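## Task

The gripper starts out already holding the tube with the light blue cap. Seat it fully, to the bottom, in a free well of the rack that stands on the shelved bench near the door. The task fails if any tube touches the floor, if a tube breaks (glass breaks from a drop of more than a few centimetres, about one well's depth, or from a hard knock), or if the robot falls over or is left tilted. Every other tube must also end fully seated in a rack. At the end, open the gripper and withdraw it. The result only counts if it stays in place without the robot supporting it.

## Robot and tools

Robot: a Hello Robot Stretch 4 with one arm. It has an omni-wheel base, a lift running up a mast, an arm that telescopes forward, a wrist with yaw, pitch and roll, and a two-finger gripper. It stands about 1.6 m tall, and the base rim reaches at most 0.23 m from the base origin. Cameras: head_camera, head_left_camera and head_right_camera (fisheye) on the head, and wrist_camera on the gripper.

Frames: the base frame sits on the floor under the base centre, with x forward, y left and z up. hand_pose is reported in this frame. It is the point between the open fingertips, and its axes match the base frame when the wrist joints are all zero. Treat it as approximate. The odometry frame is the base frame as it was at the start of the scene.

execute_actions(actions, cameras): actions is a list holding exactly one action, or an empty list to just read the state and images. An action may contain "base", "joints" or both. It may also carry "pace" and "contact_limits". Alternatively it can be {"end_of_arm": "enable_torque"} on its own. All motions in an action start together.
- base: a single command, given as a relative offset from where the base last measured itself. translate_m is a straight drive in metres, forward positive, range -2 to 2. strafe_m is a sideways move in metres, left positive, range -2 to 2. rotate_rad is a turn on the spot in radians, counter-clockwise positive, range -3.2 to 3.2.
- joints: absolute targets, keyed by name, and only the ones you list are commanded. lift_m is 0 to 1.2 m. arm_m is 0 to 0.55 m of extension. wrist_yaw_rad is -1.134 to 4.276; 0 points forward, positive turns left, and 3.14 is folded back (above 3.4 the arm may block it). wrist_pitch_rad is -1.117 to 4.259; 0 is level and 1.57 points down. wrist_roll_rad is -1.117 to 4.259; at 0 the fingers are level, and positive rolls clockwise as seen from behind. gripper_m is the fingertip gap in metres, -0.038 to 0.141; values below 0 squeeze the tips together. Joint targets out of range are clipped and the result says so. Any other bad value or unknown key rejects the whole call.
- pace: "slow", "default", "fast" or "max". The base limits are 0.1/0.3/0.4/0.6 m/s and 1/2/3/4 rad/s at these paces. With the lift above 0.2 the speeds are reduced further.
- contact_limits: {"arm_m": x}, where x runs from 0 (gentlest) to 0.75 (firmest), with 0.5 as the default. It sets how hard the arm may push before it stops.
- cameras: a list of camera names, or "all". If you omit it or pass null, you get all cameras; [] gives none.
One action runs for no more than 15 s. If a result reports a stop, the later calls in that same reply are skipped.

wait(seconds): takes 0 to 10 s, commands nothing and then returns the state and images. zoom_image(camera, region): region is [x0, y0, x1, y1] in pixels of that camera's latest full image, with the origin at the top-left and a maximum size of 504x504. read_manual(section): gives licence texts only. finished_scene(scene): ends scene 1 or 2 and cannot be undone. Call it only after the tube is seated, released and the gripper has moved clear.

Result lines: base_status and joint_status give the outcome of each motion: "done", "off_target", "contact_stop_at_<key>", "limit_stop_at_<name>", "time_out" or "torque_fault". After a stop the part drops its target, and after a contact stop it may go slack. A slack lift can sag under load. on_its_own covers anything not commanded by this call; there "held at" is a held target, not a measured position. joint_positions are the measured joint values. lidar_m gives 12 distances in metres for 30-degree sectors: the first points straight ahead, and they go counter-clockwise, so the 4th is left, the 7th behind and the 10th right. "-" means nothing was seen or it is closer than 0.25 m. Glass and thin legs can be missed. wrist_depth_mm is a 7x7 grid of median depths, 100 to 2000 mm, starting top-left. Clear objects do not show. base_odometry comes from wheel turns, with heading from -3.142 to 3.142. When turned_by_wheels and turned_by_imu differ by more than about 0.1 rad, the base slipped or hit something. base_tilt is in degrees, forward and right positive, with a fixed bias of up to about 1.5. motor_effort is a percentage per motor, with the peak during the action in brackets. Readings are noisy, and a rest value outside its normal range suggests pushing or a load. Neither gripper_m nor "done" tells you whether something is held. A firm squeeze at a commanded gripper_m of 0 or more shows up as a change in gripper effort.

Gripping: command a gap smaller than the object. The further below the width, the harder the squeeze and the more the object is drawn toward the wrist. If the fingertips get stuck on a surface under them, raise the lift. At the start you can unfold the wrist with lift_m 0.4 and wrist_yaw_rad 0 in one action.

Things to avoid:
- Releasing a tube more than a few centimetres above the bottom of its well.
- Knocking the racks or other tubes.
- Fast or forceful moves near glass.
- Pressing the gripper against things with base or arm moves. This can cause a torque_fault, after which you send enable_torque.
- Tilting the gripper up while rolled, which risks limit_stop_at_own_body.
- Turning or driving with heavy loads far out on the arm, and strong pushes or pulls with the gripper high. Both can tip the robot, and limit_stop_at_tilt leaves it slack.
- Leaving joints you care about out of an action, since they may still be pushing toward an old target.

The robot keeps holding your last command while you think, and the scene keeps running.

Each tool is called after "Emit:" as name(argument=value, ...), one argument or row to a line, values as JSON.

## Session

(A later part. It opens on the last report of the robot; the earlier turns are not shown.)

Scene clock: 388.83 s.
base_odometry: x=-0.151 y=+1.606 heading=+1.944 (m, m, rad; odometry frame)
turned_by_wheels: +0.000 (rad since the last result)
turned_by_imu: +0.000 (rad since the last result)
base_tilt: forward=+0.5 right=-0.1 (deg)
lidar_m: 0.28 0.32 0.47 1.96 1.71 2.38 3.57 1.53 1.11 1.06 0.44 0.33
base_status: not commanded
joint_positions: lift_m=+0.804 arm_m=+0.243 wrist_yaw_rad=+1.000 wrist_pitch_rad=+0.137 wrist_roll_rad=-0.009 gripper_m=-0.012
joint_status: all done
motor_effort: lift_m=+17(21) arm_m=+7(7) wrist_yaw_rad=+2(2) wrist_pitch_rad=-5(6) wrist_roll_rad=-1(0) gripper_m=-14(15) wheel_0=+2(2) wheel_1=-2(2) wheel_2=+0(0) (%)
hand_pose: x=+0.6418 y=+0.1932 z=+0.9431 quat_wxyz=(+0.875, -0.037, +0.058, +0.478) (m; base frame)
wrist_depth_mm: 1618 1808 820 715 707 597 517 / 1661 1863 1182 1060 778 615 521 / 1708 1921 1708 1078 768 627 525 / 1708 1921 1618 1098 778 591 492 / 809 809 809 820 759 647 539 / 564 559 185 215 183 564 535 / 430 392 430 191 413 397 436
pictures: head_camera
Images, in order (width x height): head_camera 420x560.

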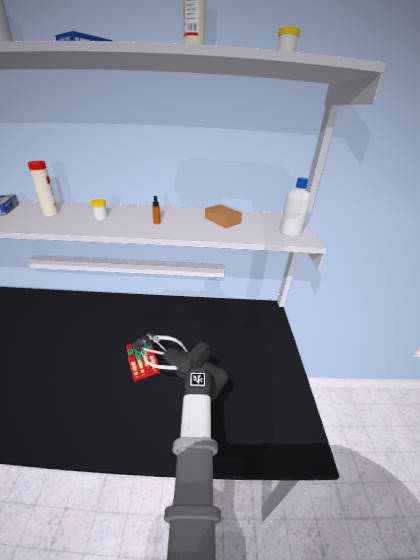

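In. Continue down.

Emit:
execute_actions(
  actions=[
    {"joints":{"lift_m":0.788},"pace":"slow"},
  ],
  cameras=["head_camera","wrist_camera"],
)

Emit:
zoom_image(
  camera="head_camera",
  region=[125, 335, 170, 380],
)

Scene clock: 393.93 s.
base_odometry: x=-0.151 y=+1.606 heading=+1.944 (m, m, rad; odometry frame)
turned_by_wheels: +0.000 (rad since the last result)
turned_by_imu: +0.001 (rad since the last result)
base_tilt: forward=+0.6 right=-0.1 (deg)
lidar_m: 0.30 0.32 0.45 1.99 1.68 2.37 3.62 1.55 1.11 1.06 0.44 0.33
base_status: not commanded
joint_positions: lift_m=+0.788 arm_m=+0.243 wrist_yaw_rad=+1.000 wrist_pitch_rad=+0.137 wrist_roll_rad=-0.009 gripper_m=-0.012
joint_status: all done
motor_effort: lift_m=+17(18) arm_m=+6(7) wrist_yaw_rad=+1(2) wrist_pitch_rad=-7(5) wrist_roll_rad=+0(0) gripper_m=-11(12) wheel_0=+2(2) wheel_1=-2(2) wheel_2=+0(0) (%)
hand_pose: x=+0.6418 y=+0.1932 z=+0.9271 quat_wxyz=(+0.875, -0.037, +0.058, +0.478) (m; base frame)
wrist_depth_mm: 1661 1808 891 798 715 609 517 / 1708 1863 1430 1060 778 621 521 / 1708 1921 1708 1078 778 615 525 / 1756 1921 1576 1060 788 603 496 / 750 759 759 768 759 640 539 / 525 525 185 215 183 530 521 / 404 368 402 176 387 373 407
pictures: head_camera, wrist_camera
camera_calibration (this result's frames):
wrist_camera: T_world_to_cam=[[0.839038, -0.543557, 0.0236983, -0.458856], [-0.064371, -0.142426, -0.98771, 1.03848], [0.540252, 0.8272, -0.15449, -0.138625], [0, 0, 0, 1]] pos_world=[0.526738, 0.0131636, 1.01518]
Images, in order (width x height): head_camera 420x560, wrist_camera 616x392.

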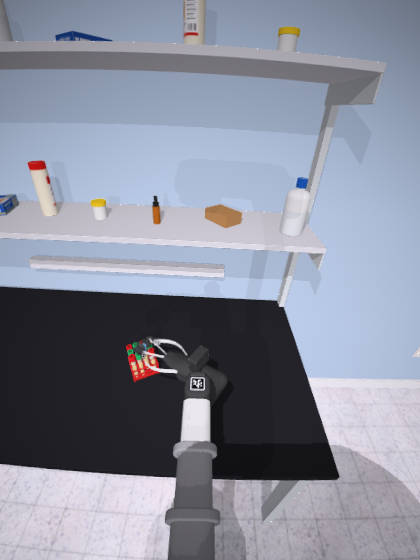

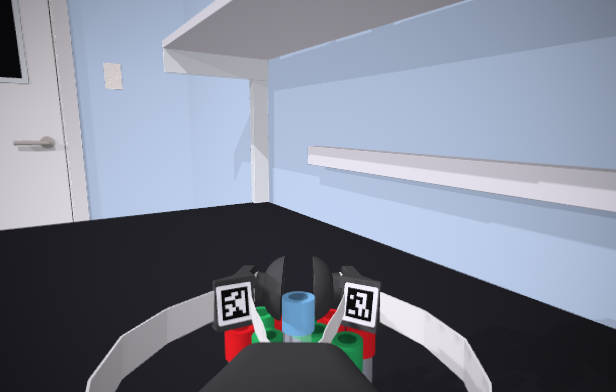

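Region (125, 335, 170, 380) of head_camera's 420x560 image, scaled by 11.200, with more detail than that image has.

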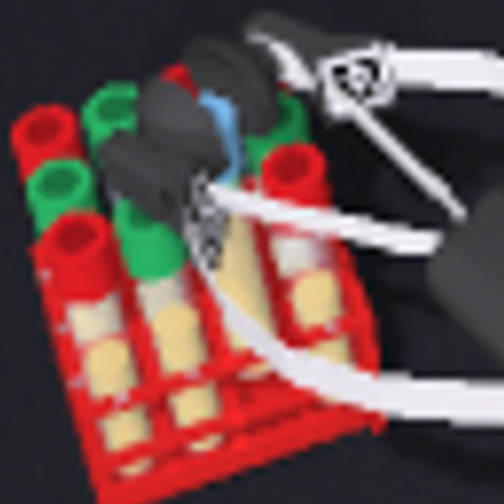

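Emit:
execute_actions(
  actions=[
    {"joints":{"lift_m":0.780},"pace":"slow"},
  ],
  cameras=[],
)

Emit:
execute_actions(
  actions=[
    {"base":{"strafe_m":-0.004},"joints":{"gripper_m":0.035,"arm_m":0.241},"pace":"slow"},
  ],
  cameras=["head_camera","wrist_camera"],
)

Emit:
execute_actions(
  actions=[
    {"joints":{"lift_m":0.86}},
  ],
  cameras=["head_camera"],
)

Emit:
zoom_image(
  camera="head_camera",
  region=[115, 325, 175, 385],
)

Scene clock: 404.33 s.
base_odometry: x=-0.151 y=+1.606 heading=+1.944 (m, m, rad; odometry frame)
turned_by_wheels: +0.000 (rad since the last result)
turned_by_imu: +0.001 (rad since the last result)
base_tilt: forward=+0.5 right=-0.1 (deg)
lidar_m: 0.30 0.32 0.48 1.98 1.67 2.38 3.56 1.49 1.12 1.07 0.48 0.33
base_status: not commanded
joint_positions: lift_m=+0.780 arm_m=+0.243 wrist_yaw_rad=+1.000 wrist_pitch_rad=+0.137 wrist_roll_rad=-0.009 gripper_m=-0.012
joint_status: all done
motor_effort: lift_m=+17(18) arm_m=+6(6) wrist_yaw_rad=+1(2) wrist_pitch_rad=-6(5) wrist_roll_rad=+0(0) gripper_m=-15(10) wheel_0=+2(2) wheel_1=-2(2) wheel_2=+0(1) (%)
hand_pose: x=+0.6418 y=+0.1932 z=+0.9191 quat_wxyz=(+0.875, -0.037, +0.058, +0.478) (m; base frame)
wrist_depth_mm: 1661 1863 854 820 732 609 517 / 1661 1863 1464 1060 778 615 521 / 1708 1921 1708 1078 759 609 517 / 1708 1921 1499 1042 809 621 504 / 732 732 732 741 741 634 539 / 508 504 185 214 183 512 517 / 389 355 389 167 373 362 397
pictures: none
No camera images: the call's "cameras" was empty. Leave "cameras" out to get every camera's image.

Scene clock: 406.23 s.
base_odometry: x=-0.148 y=+1.607 heading=+1.944 (m, m, rad; odometry frame)
turned_by_wheels: +0.000 (rad since the last result)
turned_by_imu: +0.001 (rad since the last result)
base_tilt: forward=+0.6 right=-0.1 (deg)
lidar_m: 0.31 0.33 0.47 1.98 1.70 2.39 3.58 1.53 1.12 1.06 0.46 0.31
base_status: done
joint_positions: lift_m=+0.780 arm_m=+0.242 wrist_yaw_rad=+1.000 wrist_pitch_rad=+0.137 wrist_roll_rad=-0.009 gripper_m=+0.035
joint_status: all done
motor_effort: lift_m=+17(17) arm_m=-7(7) wrist_yaw_rad=+2(1) wrist_pitch_rad=-7(7) wrist_roll_rad=+0(0) gripper_m=-2(14) wheel_0=+3(6) wheel_1=-2(5) wheel_2=+0(0) (%)
hand_pose: x=+0.6411 y=+0.1932 z=+0.9191 quat_wxyz=(+0.875, -0.037, +0.058, +0.478) (m; base frame)
wrist_depth_mm: 1618 1808 854 820 732 615 517 / 1661 1863 1430 1060 778 615 521 / 1708 1921 1708 1078 759 609 521 / 1708 1921 1499 1060 809 621 504 / 732 732 741 741 732 634 539 / 508 508 191 215 194 517 517 / 389 364 389 132 373 384 397
pictures: head_camera, wrist_camera
camera_calibration (this result's frames):
wrist_camera: T_world_to_cam=[[0.839038, -0.543557, 0.0236981, -0.458104], [-0.0643712, -0.142426, -0.98771, 1.03053], [0.540252, 0.827201, -0.15449, -0.139499], [0, 0, 0, 1]] pos_world=[0.526068, 0.0131636, 1.00717]
Images, in order (width x height): head_camera 420x560, wrist_camera 616x392.

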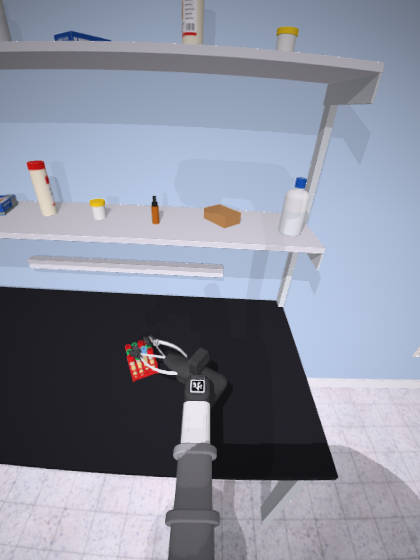

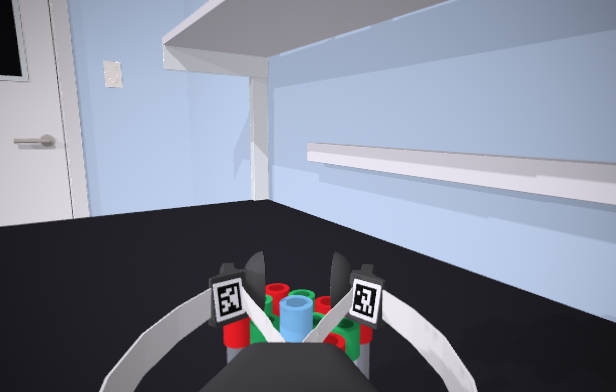

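Scene clock: 407.53 s.
base_odometry: x=-0.148 y=+1.607 heading=+1.944 (m, m, rad; odometry frame)
turned_by_wheels: +0.000 (rad since the last result)
turned_by_imu: +0.000 (rad since the last result)
base_tilt: forward=+0.5 right=-0.1 (deg)
lidar_m: 0.29 0.34 0.46 1.98 1.67 2.37 3.59 1.54 1.10 1.05 0.46 0.32
base_status: not commanded
joint_positions: lift_m=+0.860 arm_m=+0.242 wrist_yaw_rad=+1.000 wrist_pitch_rad=+0.137 wrist_roll_rad=-0.009 gripper_m=+0.035
joint_status: all done
motor_effort: lift_m=+22(23) arm_m=-7(7) wrist_yaw_rad=+1(2) wrist_pitch_rad=-4(5) wrist_roll_rad=+0(0) gripper_m=-5(1) wheel_0=+3(3) wheel_1=-2(2) wheel_2=+0(0) (%)
hand_pose: x=+0.6411 y=+0.1932 z=+0.9987 quat_wxyz=(+0.875, -0.037, +0.058, +0.478) (m; base frame)
wrist_depth_mm: 1661 1863 1537 554 488 488 488 / 1661 1863 1078 960 759 615 521 / 1708 1921 1661 1078 788 627 525 / 1756 1983 1756 1098 778 609 530 / 1661 976 991 991 820 634 496 / 683 683 192 647 195 634 549 / 521 484 544 132 512 517 525
pictures: head_camera
Images, in order (width x height): head_camera 420x560.

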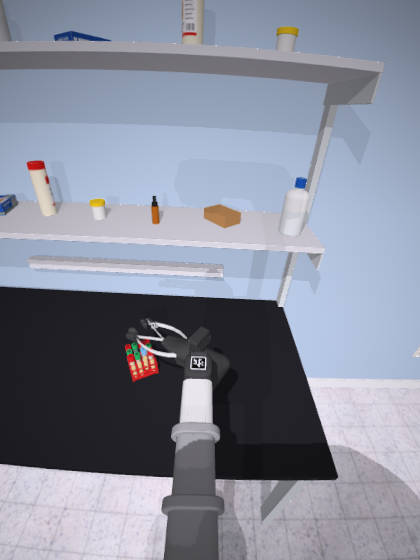

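Region (115, 325, 175, 385) of head_camera's 420x560 image, scaled by 8.400, with more detail than that image has.

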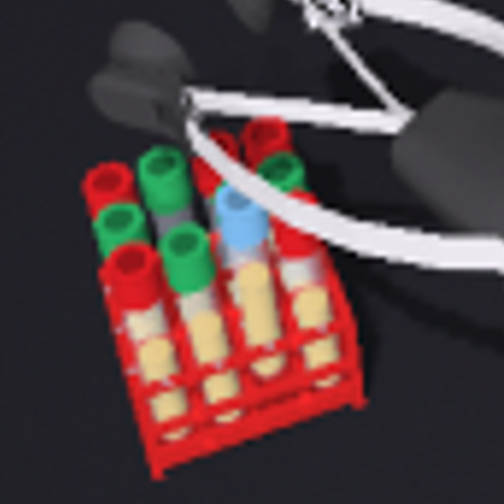

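Emit:
execute_actions(
  actions=[
    {"joints":{"lift_m":0.780},"pace":"slow"},
  ],
  cameras=["wrist_camera"],
)

Emit:
zoom_image(
  camera="wrist_camera",
  region=[200, 230, 400, 392],
)

Scene clock: 420.10 s.
base_odometry: x=-0.148 y=+1.607 heading=+1.944 (m, m, rad; odometry frame)
turned_by_wheels: +0.000 (rad since the last result)
turned_by_imu: +0.001 (rad since the last result)
base_tilt: forward=+0.6 right=-0.1 (deg)
lidar_m: 0.28 0.33 0.45 1.97 1.70 2.40 3.60 1.53 1.10 1.05 0.46 0.33
base_status: not commanded
joint_positions: lift_m=+0.780 arm_m=+0.242 wrist_yaw_rad=+1.000 wrist_pitch_rad=+0.137 wrist_roll_rad=-0.009 gripper_m=+0.035
joint_status: all done
motor_effort: lift_m=+17(20) arm_m=-7(7) wrist_yaw_rad=+2(2) wrist_pitch_rad=-7(6) wrist_roll_rad=+0(0) gripper_m=-2(1) wheel_0=+3(3) wheel_1=-2(2) wheel_2=+0(0) (%)
hand_pose: x=+0.6411 y=+0.1932 z=+0.9191 quat_wxyz=(+0.875, -0.037, +0.058, +0.478) (m; base frame)
wrist_depth_mm: 1661 1808 866 820 732 615 517 / 1661 1921 1430 1042 778 621 521 / 1708 1921 1708 1060 759 615 517 / 1756 1921 1464 1060 798 621 504 / 732 732 732 741 741 634 539 / 508 508 191 216 195 512 517 / 389 364 389 132 373 384 394
pictures: wrist_camera
camera_calibration (this result's frames):
wrist_camera: T_world_to_cam=[[0.839038, -0.543557, 0.0236983, -0.4581], [-0.0643711, -0.142426, -0.98771, 1.03054], [0.540252, 0.827201, -0.15449, -0.139495], [0, 0, 0, 1]] pos_world=[0.526063, 0.0131636, 1.00718]
Images, in order (width x height): wrist_camera 616x392.

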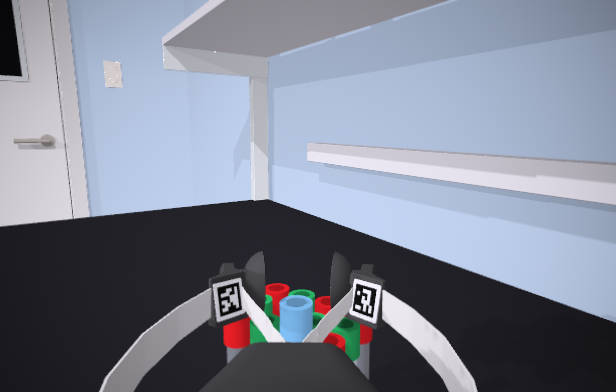

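Region (200, 230, 400, 392) of wrist_camera's 616x392 image, scaled by 2.520; it fills the top 408 rows of this view, and the rest is white.

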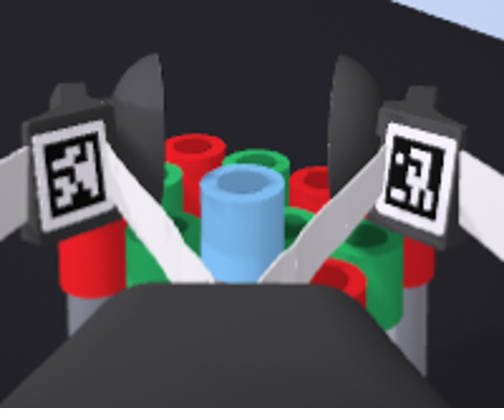

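Emit:
execute_actions(
  actions=[
    {"base":{"strafe_m":-0.006},"joints":{"lift_m":0.776,"arm_m":0.237},"pace":"slow"},
  ],
  cameras=[],
)

Emit:
execute_actions(
  actions=[
    {"joints":{"gripper_m":0.002},"pace":"slow"},
  ],
  cameras=["wrist_camera","head_camera"],
)

Emit:
zoom_image(
  camera="wrist_camera",
  region=[200, 230, 400, 392],
)

Emit:
zoom_image(
  camera="head_camera",
  region=[120, 335, 165, 380],
)

Scene clock: 435.83 s.
base_odometry: x=-0.142 y=+1.609 heading=+1.944 (m, m, rad; odometry frame)
turned_by_wheels: +0.000 (rad since the last result)
turned_by_imu: +0.001 (rad since the last result)
base_tilt: forward=+0.5 right=-0.1 (deg)
lidar_m: 0.31 0.33 0.44 2.00 1.71 2.39 3.58 1.52 1.11 1.04 0.47 0.33
base_status: done
joint_positions: lift_m=+0.776 arm_m=+0.238 wrist_yaw_rad=+1.000 wrist_pitch_rad=+0.137 wrist_roll_rad=-0.009 gripper_m=+0.035
joint_status: all done
motor_effort: lift_m=+16(17) arm_m=-7(8) wrist_yaw_rad=+2(2) wrist_pitch_rad=-5(5) wrist_roll_rad=+0(0) gripper_m=-5(5) wheel_0=+1(5) wheel_1=-1(4) wheel_2=+0(1) (%)
hand_pose: x=+0.6371 y=+0.1932 z=+0.9151 quat_wxyz=(+0.875, -0.037, +0.058, +0.478) (m; base frame)
wrist_depth_mm: 1661 1808 866 831 750 621 521 / 1661 1863 1537 1078 778 627 525 / 1708 1921 1708 1078 768 609 521 / 1708 1921 1499 1060 809 627 512 / 715 723 723 732 732 634 544 / 500 500 192 221 194 508 512 / 382 357 384 132 366 379 389
pictures: none
No camera images: the call's "cameras" was empty. Leave "cameras" out to get every camera's image.

Scene clock: 437.40 s.
base_odometry: x=-0.142 y=+1.609 heading=+1.944 (m, m, rad; odometry frame)
turned_by_wheels: +0.000 (rad since the last result)
turned_by_imu: +0.000 (rad since the last result)
base_tilt: forward=+0.5 right=-0.1 (deg)
lidar_m: 0.30 0.33 0.46 1.98 1.68 2.39 3.58 1.52 1.10 1.03 0.47 0.30
base_status: not commanded
joint_positions: lift_m=+0.776 arm_m=+0.238 wrist_yaw_rad=+1.000 wrist_pitch_rad=+0.137 wrist_roll_rad=-0.009 gripper_m=+0.002
joint_status: all done
motor_effort: lift_m=+17(17) arm_m=-7(6) wrist_yaw_rad=+1(1) wrist_pitch_rad=-6(5) wrist_roll_rad=+0(0) gripper_m=-9(9) wheel_0=+1(1) wheel_1=-1(0) wheel_2=+0(0) (%)
hand_pose: x=+0.6371 y=+0.1932 z=+0.9151 quat_wxyz=(+0.875, -0.037, +0.058, +0.478) (m; base frame)
wrist_depth_mm: 1618 1808 878 831 750 615 517 / 1661 1863 1537 1060 788 621 521 / 1708 1921 1708 1098 778 609 521 / 1756 1921 1499 1060 809 621 512 / 715 723 723 723 732 634 544 / 496 500 185 215 185 504 512 / 382 349 382 138 382 368 392
pictures: head_camera, wrist_camera
camera_calibration (this result's frames):
wrist_camera: T_world_to_cam=[[0.839038, -0.543557, 0.0236982, -0.454653], [-0.0643712, -0.142426, -0.98771, 1.02635], [0.540252, 0.827201, -0.15449, -0.137953], [0, 0, 0, 1]] pos_world=[0.522068, 0.0131636, 1.00319]
Images, in order (width x height): head_camera 420x560, wrist_camera 616x392.

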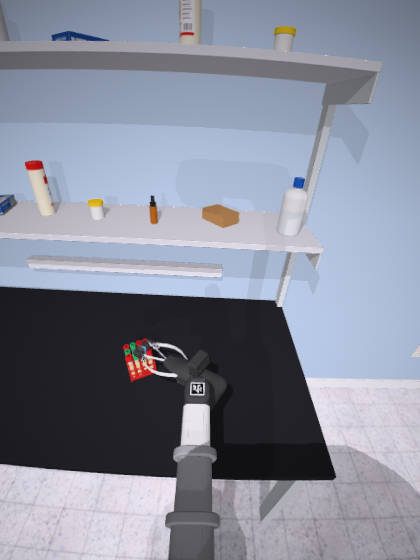

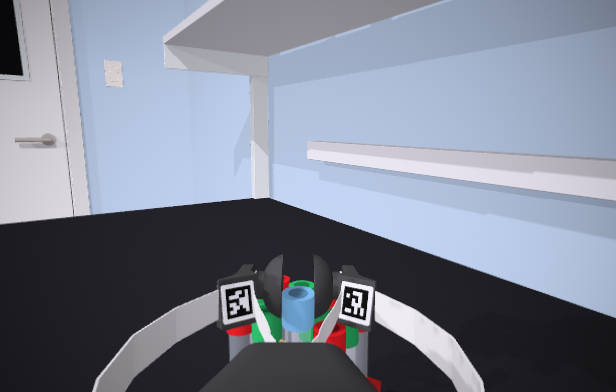

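Region (200, 230, 400, 392) of wrist_camera's 616x392 image, scaled by 2.520; it fills the top 408 rows of this view, and the rest is white.

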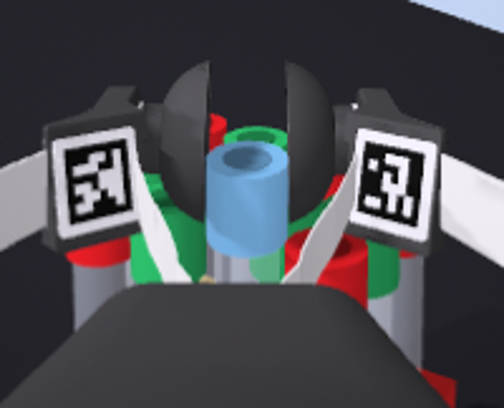

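Region (120, 335, 165, 380) of head_camera's 420x560 image, scaled by 11.200, with more detail than that image has.

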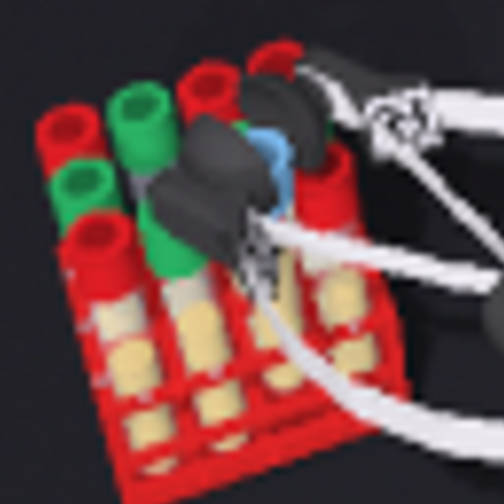

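Emit:
execute_actions(
  actions=[
    {"joints":{"lift_m":0.769},"pace":"slow"},
  ],
  cameras=["wrist_camera","head_camera"],
)

Emit:
zoom_image(
  camera="wrist_camera",
  region=[200, 230, 400, 392],
)

Emit:
zoom_image(
  camera="head_camera",
  region=[120, 335, 165, 380],
)

Scene clock: 444.83 s.
base_odometry: x=-0.142 y=+1.609 heading=+1.944 (m, m, rad; odometry frame)
turned_by_wheels: +0.000 (rad since the last result)
turned_by_imu: +0.001 (rad since the last result)
base_tilt: forward=+0.6 right=-0.1 (deg)
lidar_m: 0.29 0.32 0.47 2.01 1.69 2.39 3.61 1.52 1.09 1.04 0.42 0.32
base_status: not commanded
joint_positions: lift_m=+0.769 arm_m=+0.238 wrist_yaw_rad=+1.000 wrist_pitch_rad=+0.136 wrist_roll_rad=-0.009 gripper_m=+0.002
joint_status: all done
motor_effort: lift_m=+16(15) arm_m=-7(7) wrist_yaw_rad=+2(2) wrist_pitch_rad=-3(5) wrist_roll_rad=+1(0) gripper_m=-11(10) wheel_0=+1(1) wheel_1=-1(1) wheel_2=+0(0) (%)
hand_pose: x=+0.6371 y=+0.1932 z=+0.9084 quat_wxyz=(+0.875, -0.037, +0.057, +0.478) (m; base frame)
wrist_depth_mm: 1661 1808 866 854 741 615 521 / 1708 1921 1537 1060 788 627 521 / 1708 1921 1708 1078 759 609 521 / 1708 1921 1499 1060 809 621 517 / 699 699 707 707 707 634 544 / 484 484 185 214 185 496 500 / 373 342 392 137 375 359 379
pictures: head_camera, wrist_camera
camera_calibration (this result's frames):
wrist_camera: T_world_to_cam=[[0.839036, -0.54356, 0.0236951, -0.454484], [-0.0639389, -0.141758, -0.987834, 1.01941], [0.540306, 0.827314, -0.153695, -0.139804], [0, 0, 0, 1]] pos_world=[0.522046, 0.0131324, 0.996295]
Images, in order (width x height): head_camera 420x560, wrist_camera 616x392.

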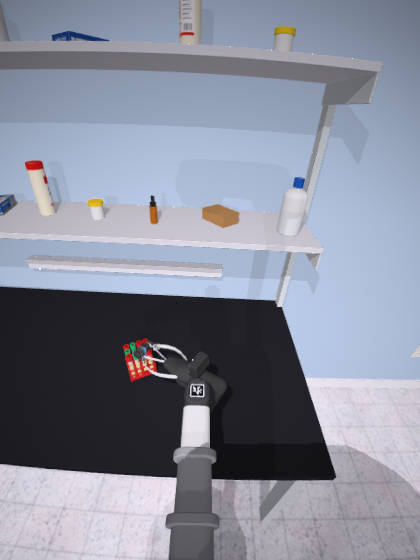

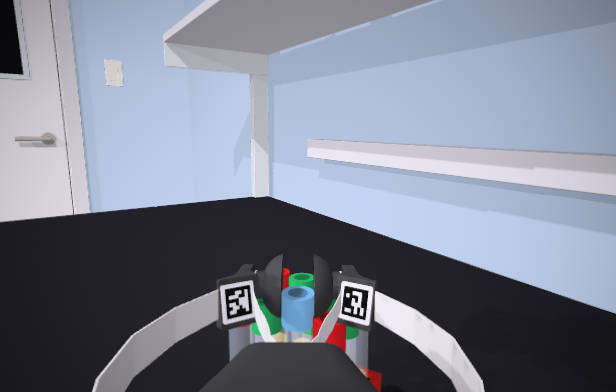

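Region (200, 230, 400, 392) of wrist_camera's 616x392 image, scaled by 2.520; it fills the top 408 rows of this view, and the rest is white.

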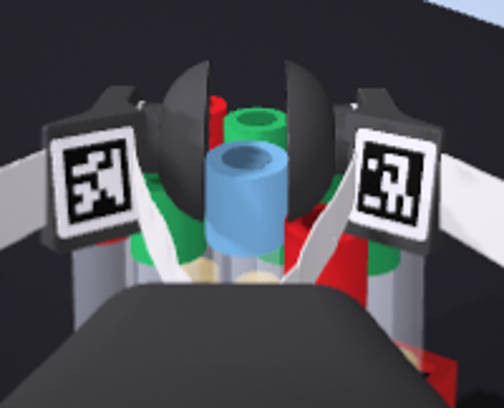

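Region (120, 335, 165, 380) of head_camera's 420x560 image, scaled by 11.200, with more detail than that image has.

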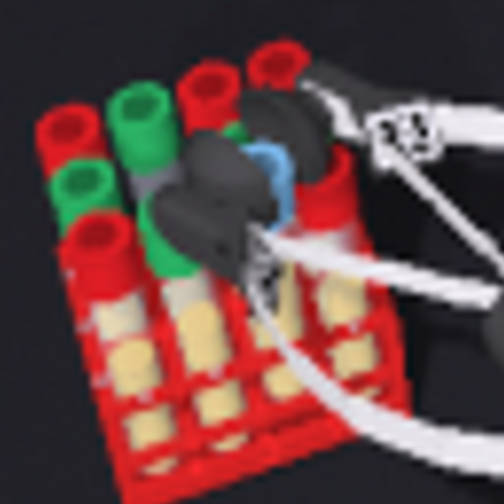

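It went past the mid grid. Release.

Emit:
execute_actions(
  actions=[
    {"joints":{"gripper_m":0.028,"lift_m":0.772},"pace":"slow"},
  ],
  cameras=["wrist_camera"],
)

Emit:
execute_actions(
  actions=[
    {"joints":{"lift_m":0.88}},
  ],
  cameras=["head_camera"],
)

Emit:
zoom_image(
  camera="head_camera",
  region=[110, 325, 170, 385],
)

Scene clock: 450.73 s.
base_odometry: x=-0.142 y=+1.609 heading=+1.944 (m, m, rad; odometry frame)
turned_by_wheels: +0.000 (rad since the last result)
turned_by_imu: +0.001 (rad since the last result)
base_tilt: forward=+0.5 right=-0.1 (deg)
lidar_m: 0.29 0.34 0.46 1.97 1.70 2.41 3.60 1.51 1.10 1.04 0.47 0.34
base_status: not commanded
joint_positions: lift_m=+0.772 arm_m=+0.238 wrist_yaw_rad=+1.000 wrist_pitch_rad=+0.137 wrist_roll_rad=-0.009 gripper_m=+0.028
joint_status: all done
motor_effort: lift_m=+23(23) arm_m=-7(7) wrist_yaw_rad=+2(1) wrist_pitch_rad=-6(6) wrist_roll_rad=+0(0) gripper_m=-6(11) wheel_0=+1(1) wheel_1=-1(1) wheel_2=+0(0) (%)
hand_pose: x=+0.6371 y=+0.1932 z=+0.9107 quat_wxyz=(+0.875, -0.037, +0.058, +0.478) (m; base frame)
wrist_depth_mm: 1661 1863 866 854 750 615 521 / 1708 1863 1537 1060 788 627 521 / 1708 1921 1708 1078 768 609 525 / 1756 1921 1499 1060 809 627 517 / 699 707 707 707 715 627 544 / 484 488 190 219 192 500 500 / 377 343 394 134 362 377 382
pictures: wrist_camera
camera_calibration (this result's frames):
wrist_camera: T_world_to_cam=[[0.839046, -0.543544, 0.0236981, -0.454549], [-0.0643396, -0.142382, -0.987718, 1.02191], [0.540243, 0.827216, -0.154437, -0.138692], [0, 0, 0, 1]] pos_world=[0.522065, 0.0131632, 0.998716]
Images, in order (width x height): wrist_camera 616x392.

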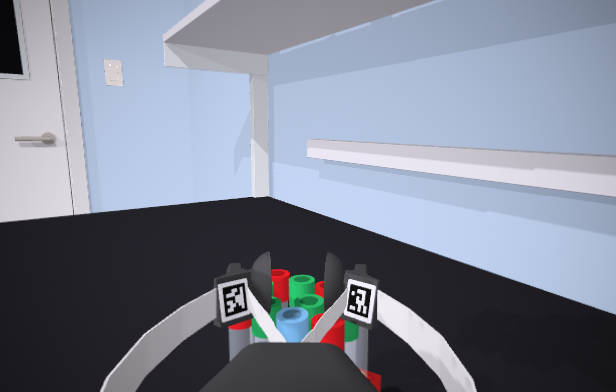

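Scene clock: 452.20 s.
base_odometry: x=-0.142 y=+1.609 heading=+1.944 (m, m, rad; odometry frame)
turned_by_wheels: +0.000 (rad since the last result)
turned_by_imu: +0.000 (rad since the last result)
base_tilt: forward=+0.6 right=-0.1 (deg)
lidar_m: 0.29 0.32 0.45 1.97 1.70 2.38 3.58 1.50 1.08 1.04 0.46 0.33
base_status: not commanded
joint_positions: lift_m=+0.880 arm_m=+0.238 wrist_yaw_rad=+1.000 wrist_pitch_rad=+0.137 wrist_roll_rad=-0.009 gripper_m=+0.028
joint_status: all done
motor_effort: lift_m=+22(22) arm_m=-7(7) wrist_yaw_rad=+2(2) wrist_pitch_rad=-5(6) wrist_roll_rad=+0(0) gripper_m=-7(1) wheel_0=+1(1) wheel_1=-1(1) wheel_2=+0(0) (%)
hand_pose: x=+0.6371 y=+0.1932 z=+1.0187 quat_wxyz=(+0.875, -0.037, +0.058, +0.478) (m; base frame)
wrist_depth_mm: 1661 1863 1576 535 407 410 410 / 1661 1863 991 960 759 615 525 / 1708 1921 1708 1078 798 634 530 / 1756 1983 1756 1118 778 627 539 / 1708 1060 1042 1025 820 615 504 / 723 723 190 640 192 654 554 / 554 504 580 134 535 559 535
pictures: head_camera
Images, in order (width x height): head_camera 420x560.

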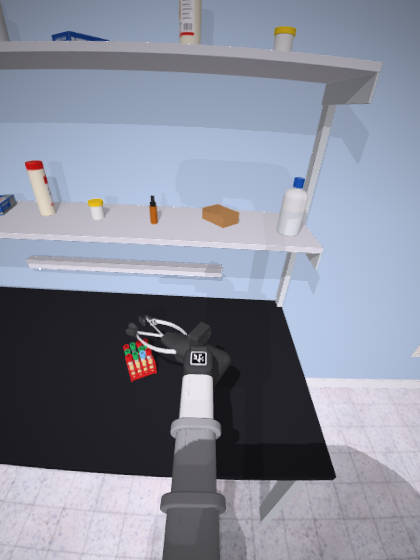

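Region (110, 325, 170, 385) of head_camera's 420x560 image, scaled by 8.400, with more detail than that image has.

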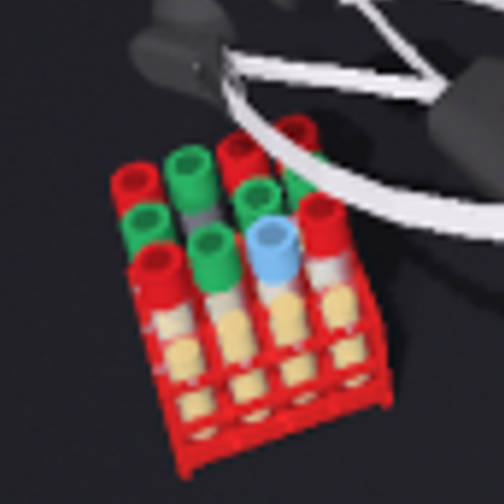

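Down. Move clear.

Emit:
execute_actions(
  actions=[
    {"base":{"translate_m":-0.2},"joints":{"arm_m":0.0},"pace":"fast"},
  ],
  cameras=[],
)

Emit:
finished_scene(
  scene=1,
)

Scene clock: 458.27 s.
base_odometry: x=-0.069 y=+1.423 heading=+1.944 (m, m, rad; odometry frame)
turned_by_wheels: +0.000 (rad since the last result)
turned_by_imu: +0.002 (rad since the last result)
base_tilt: forward=+0.6 right=-0.1 (deg)
lidar_m: 0.51 0.53 0.72 1.66 1.65 2.42 3.34 1.46 1.09 1.04 1.75 0.52
base_status: done
joint_positions: lift_m=+0.880 arm_m=+0.003 wrist_yaw_rad=+1.000 wrist_pitch_rad=+0.137 wrist_roll_rad=-0.009 gripper_m=+0.028
joint_status: all done
joint sent to its limit — the command would take arm_m past its lower limit, so that joint was sent only as far as its limit.
motor_effort: lift_m=+22(22) arm_m=-7(6) wrist_yaw_rad=+0(2) wrist_pitch_rad=-4(5) wrist_roll_rad=+0(0) gripper_m=-4(3) wheel_0=+0(5) wheel_1=+0(4) wheel_2=+0(8) (%)
hand_pose: x=+0.4020 y=+0.1933 z=+1.0186 quat_wxyz=(+0.875, -0.037, +0.058, +0.479) (m; base frame)
wrist_depth_mm: 1661 1863 - 1863 1308 1025 878 / 1708 1863 - 1863 1281 931 866 / 1708 1921 - 1921 1430 1118 917 / 1756 1983 - 1983 1430 1098 917 / 1808 1983 1060 1078 1060 1060 917 / 1863 - 190 654 192 741 609 / 1808 1708 1756 134 539 564 508
pictures: none
No camera images: the call's "cameras" was empty. Leave "cameras" out to get every camera's image.

The scene is finished: the task was done.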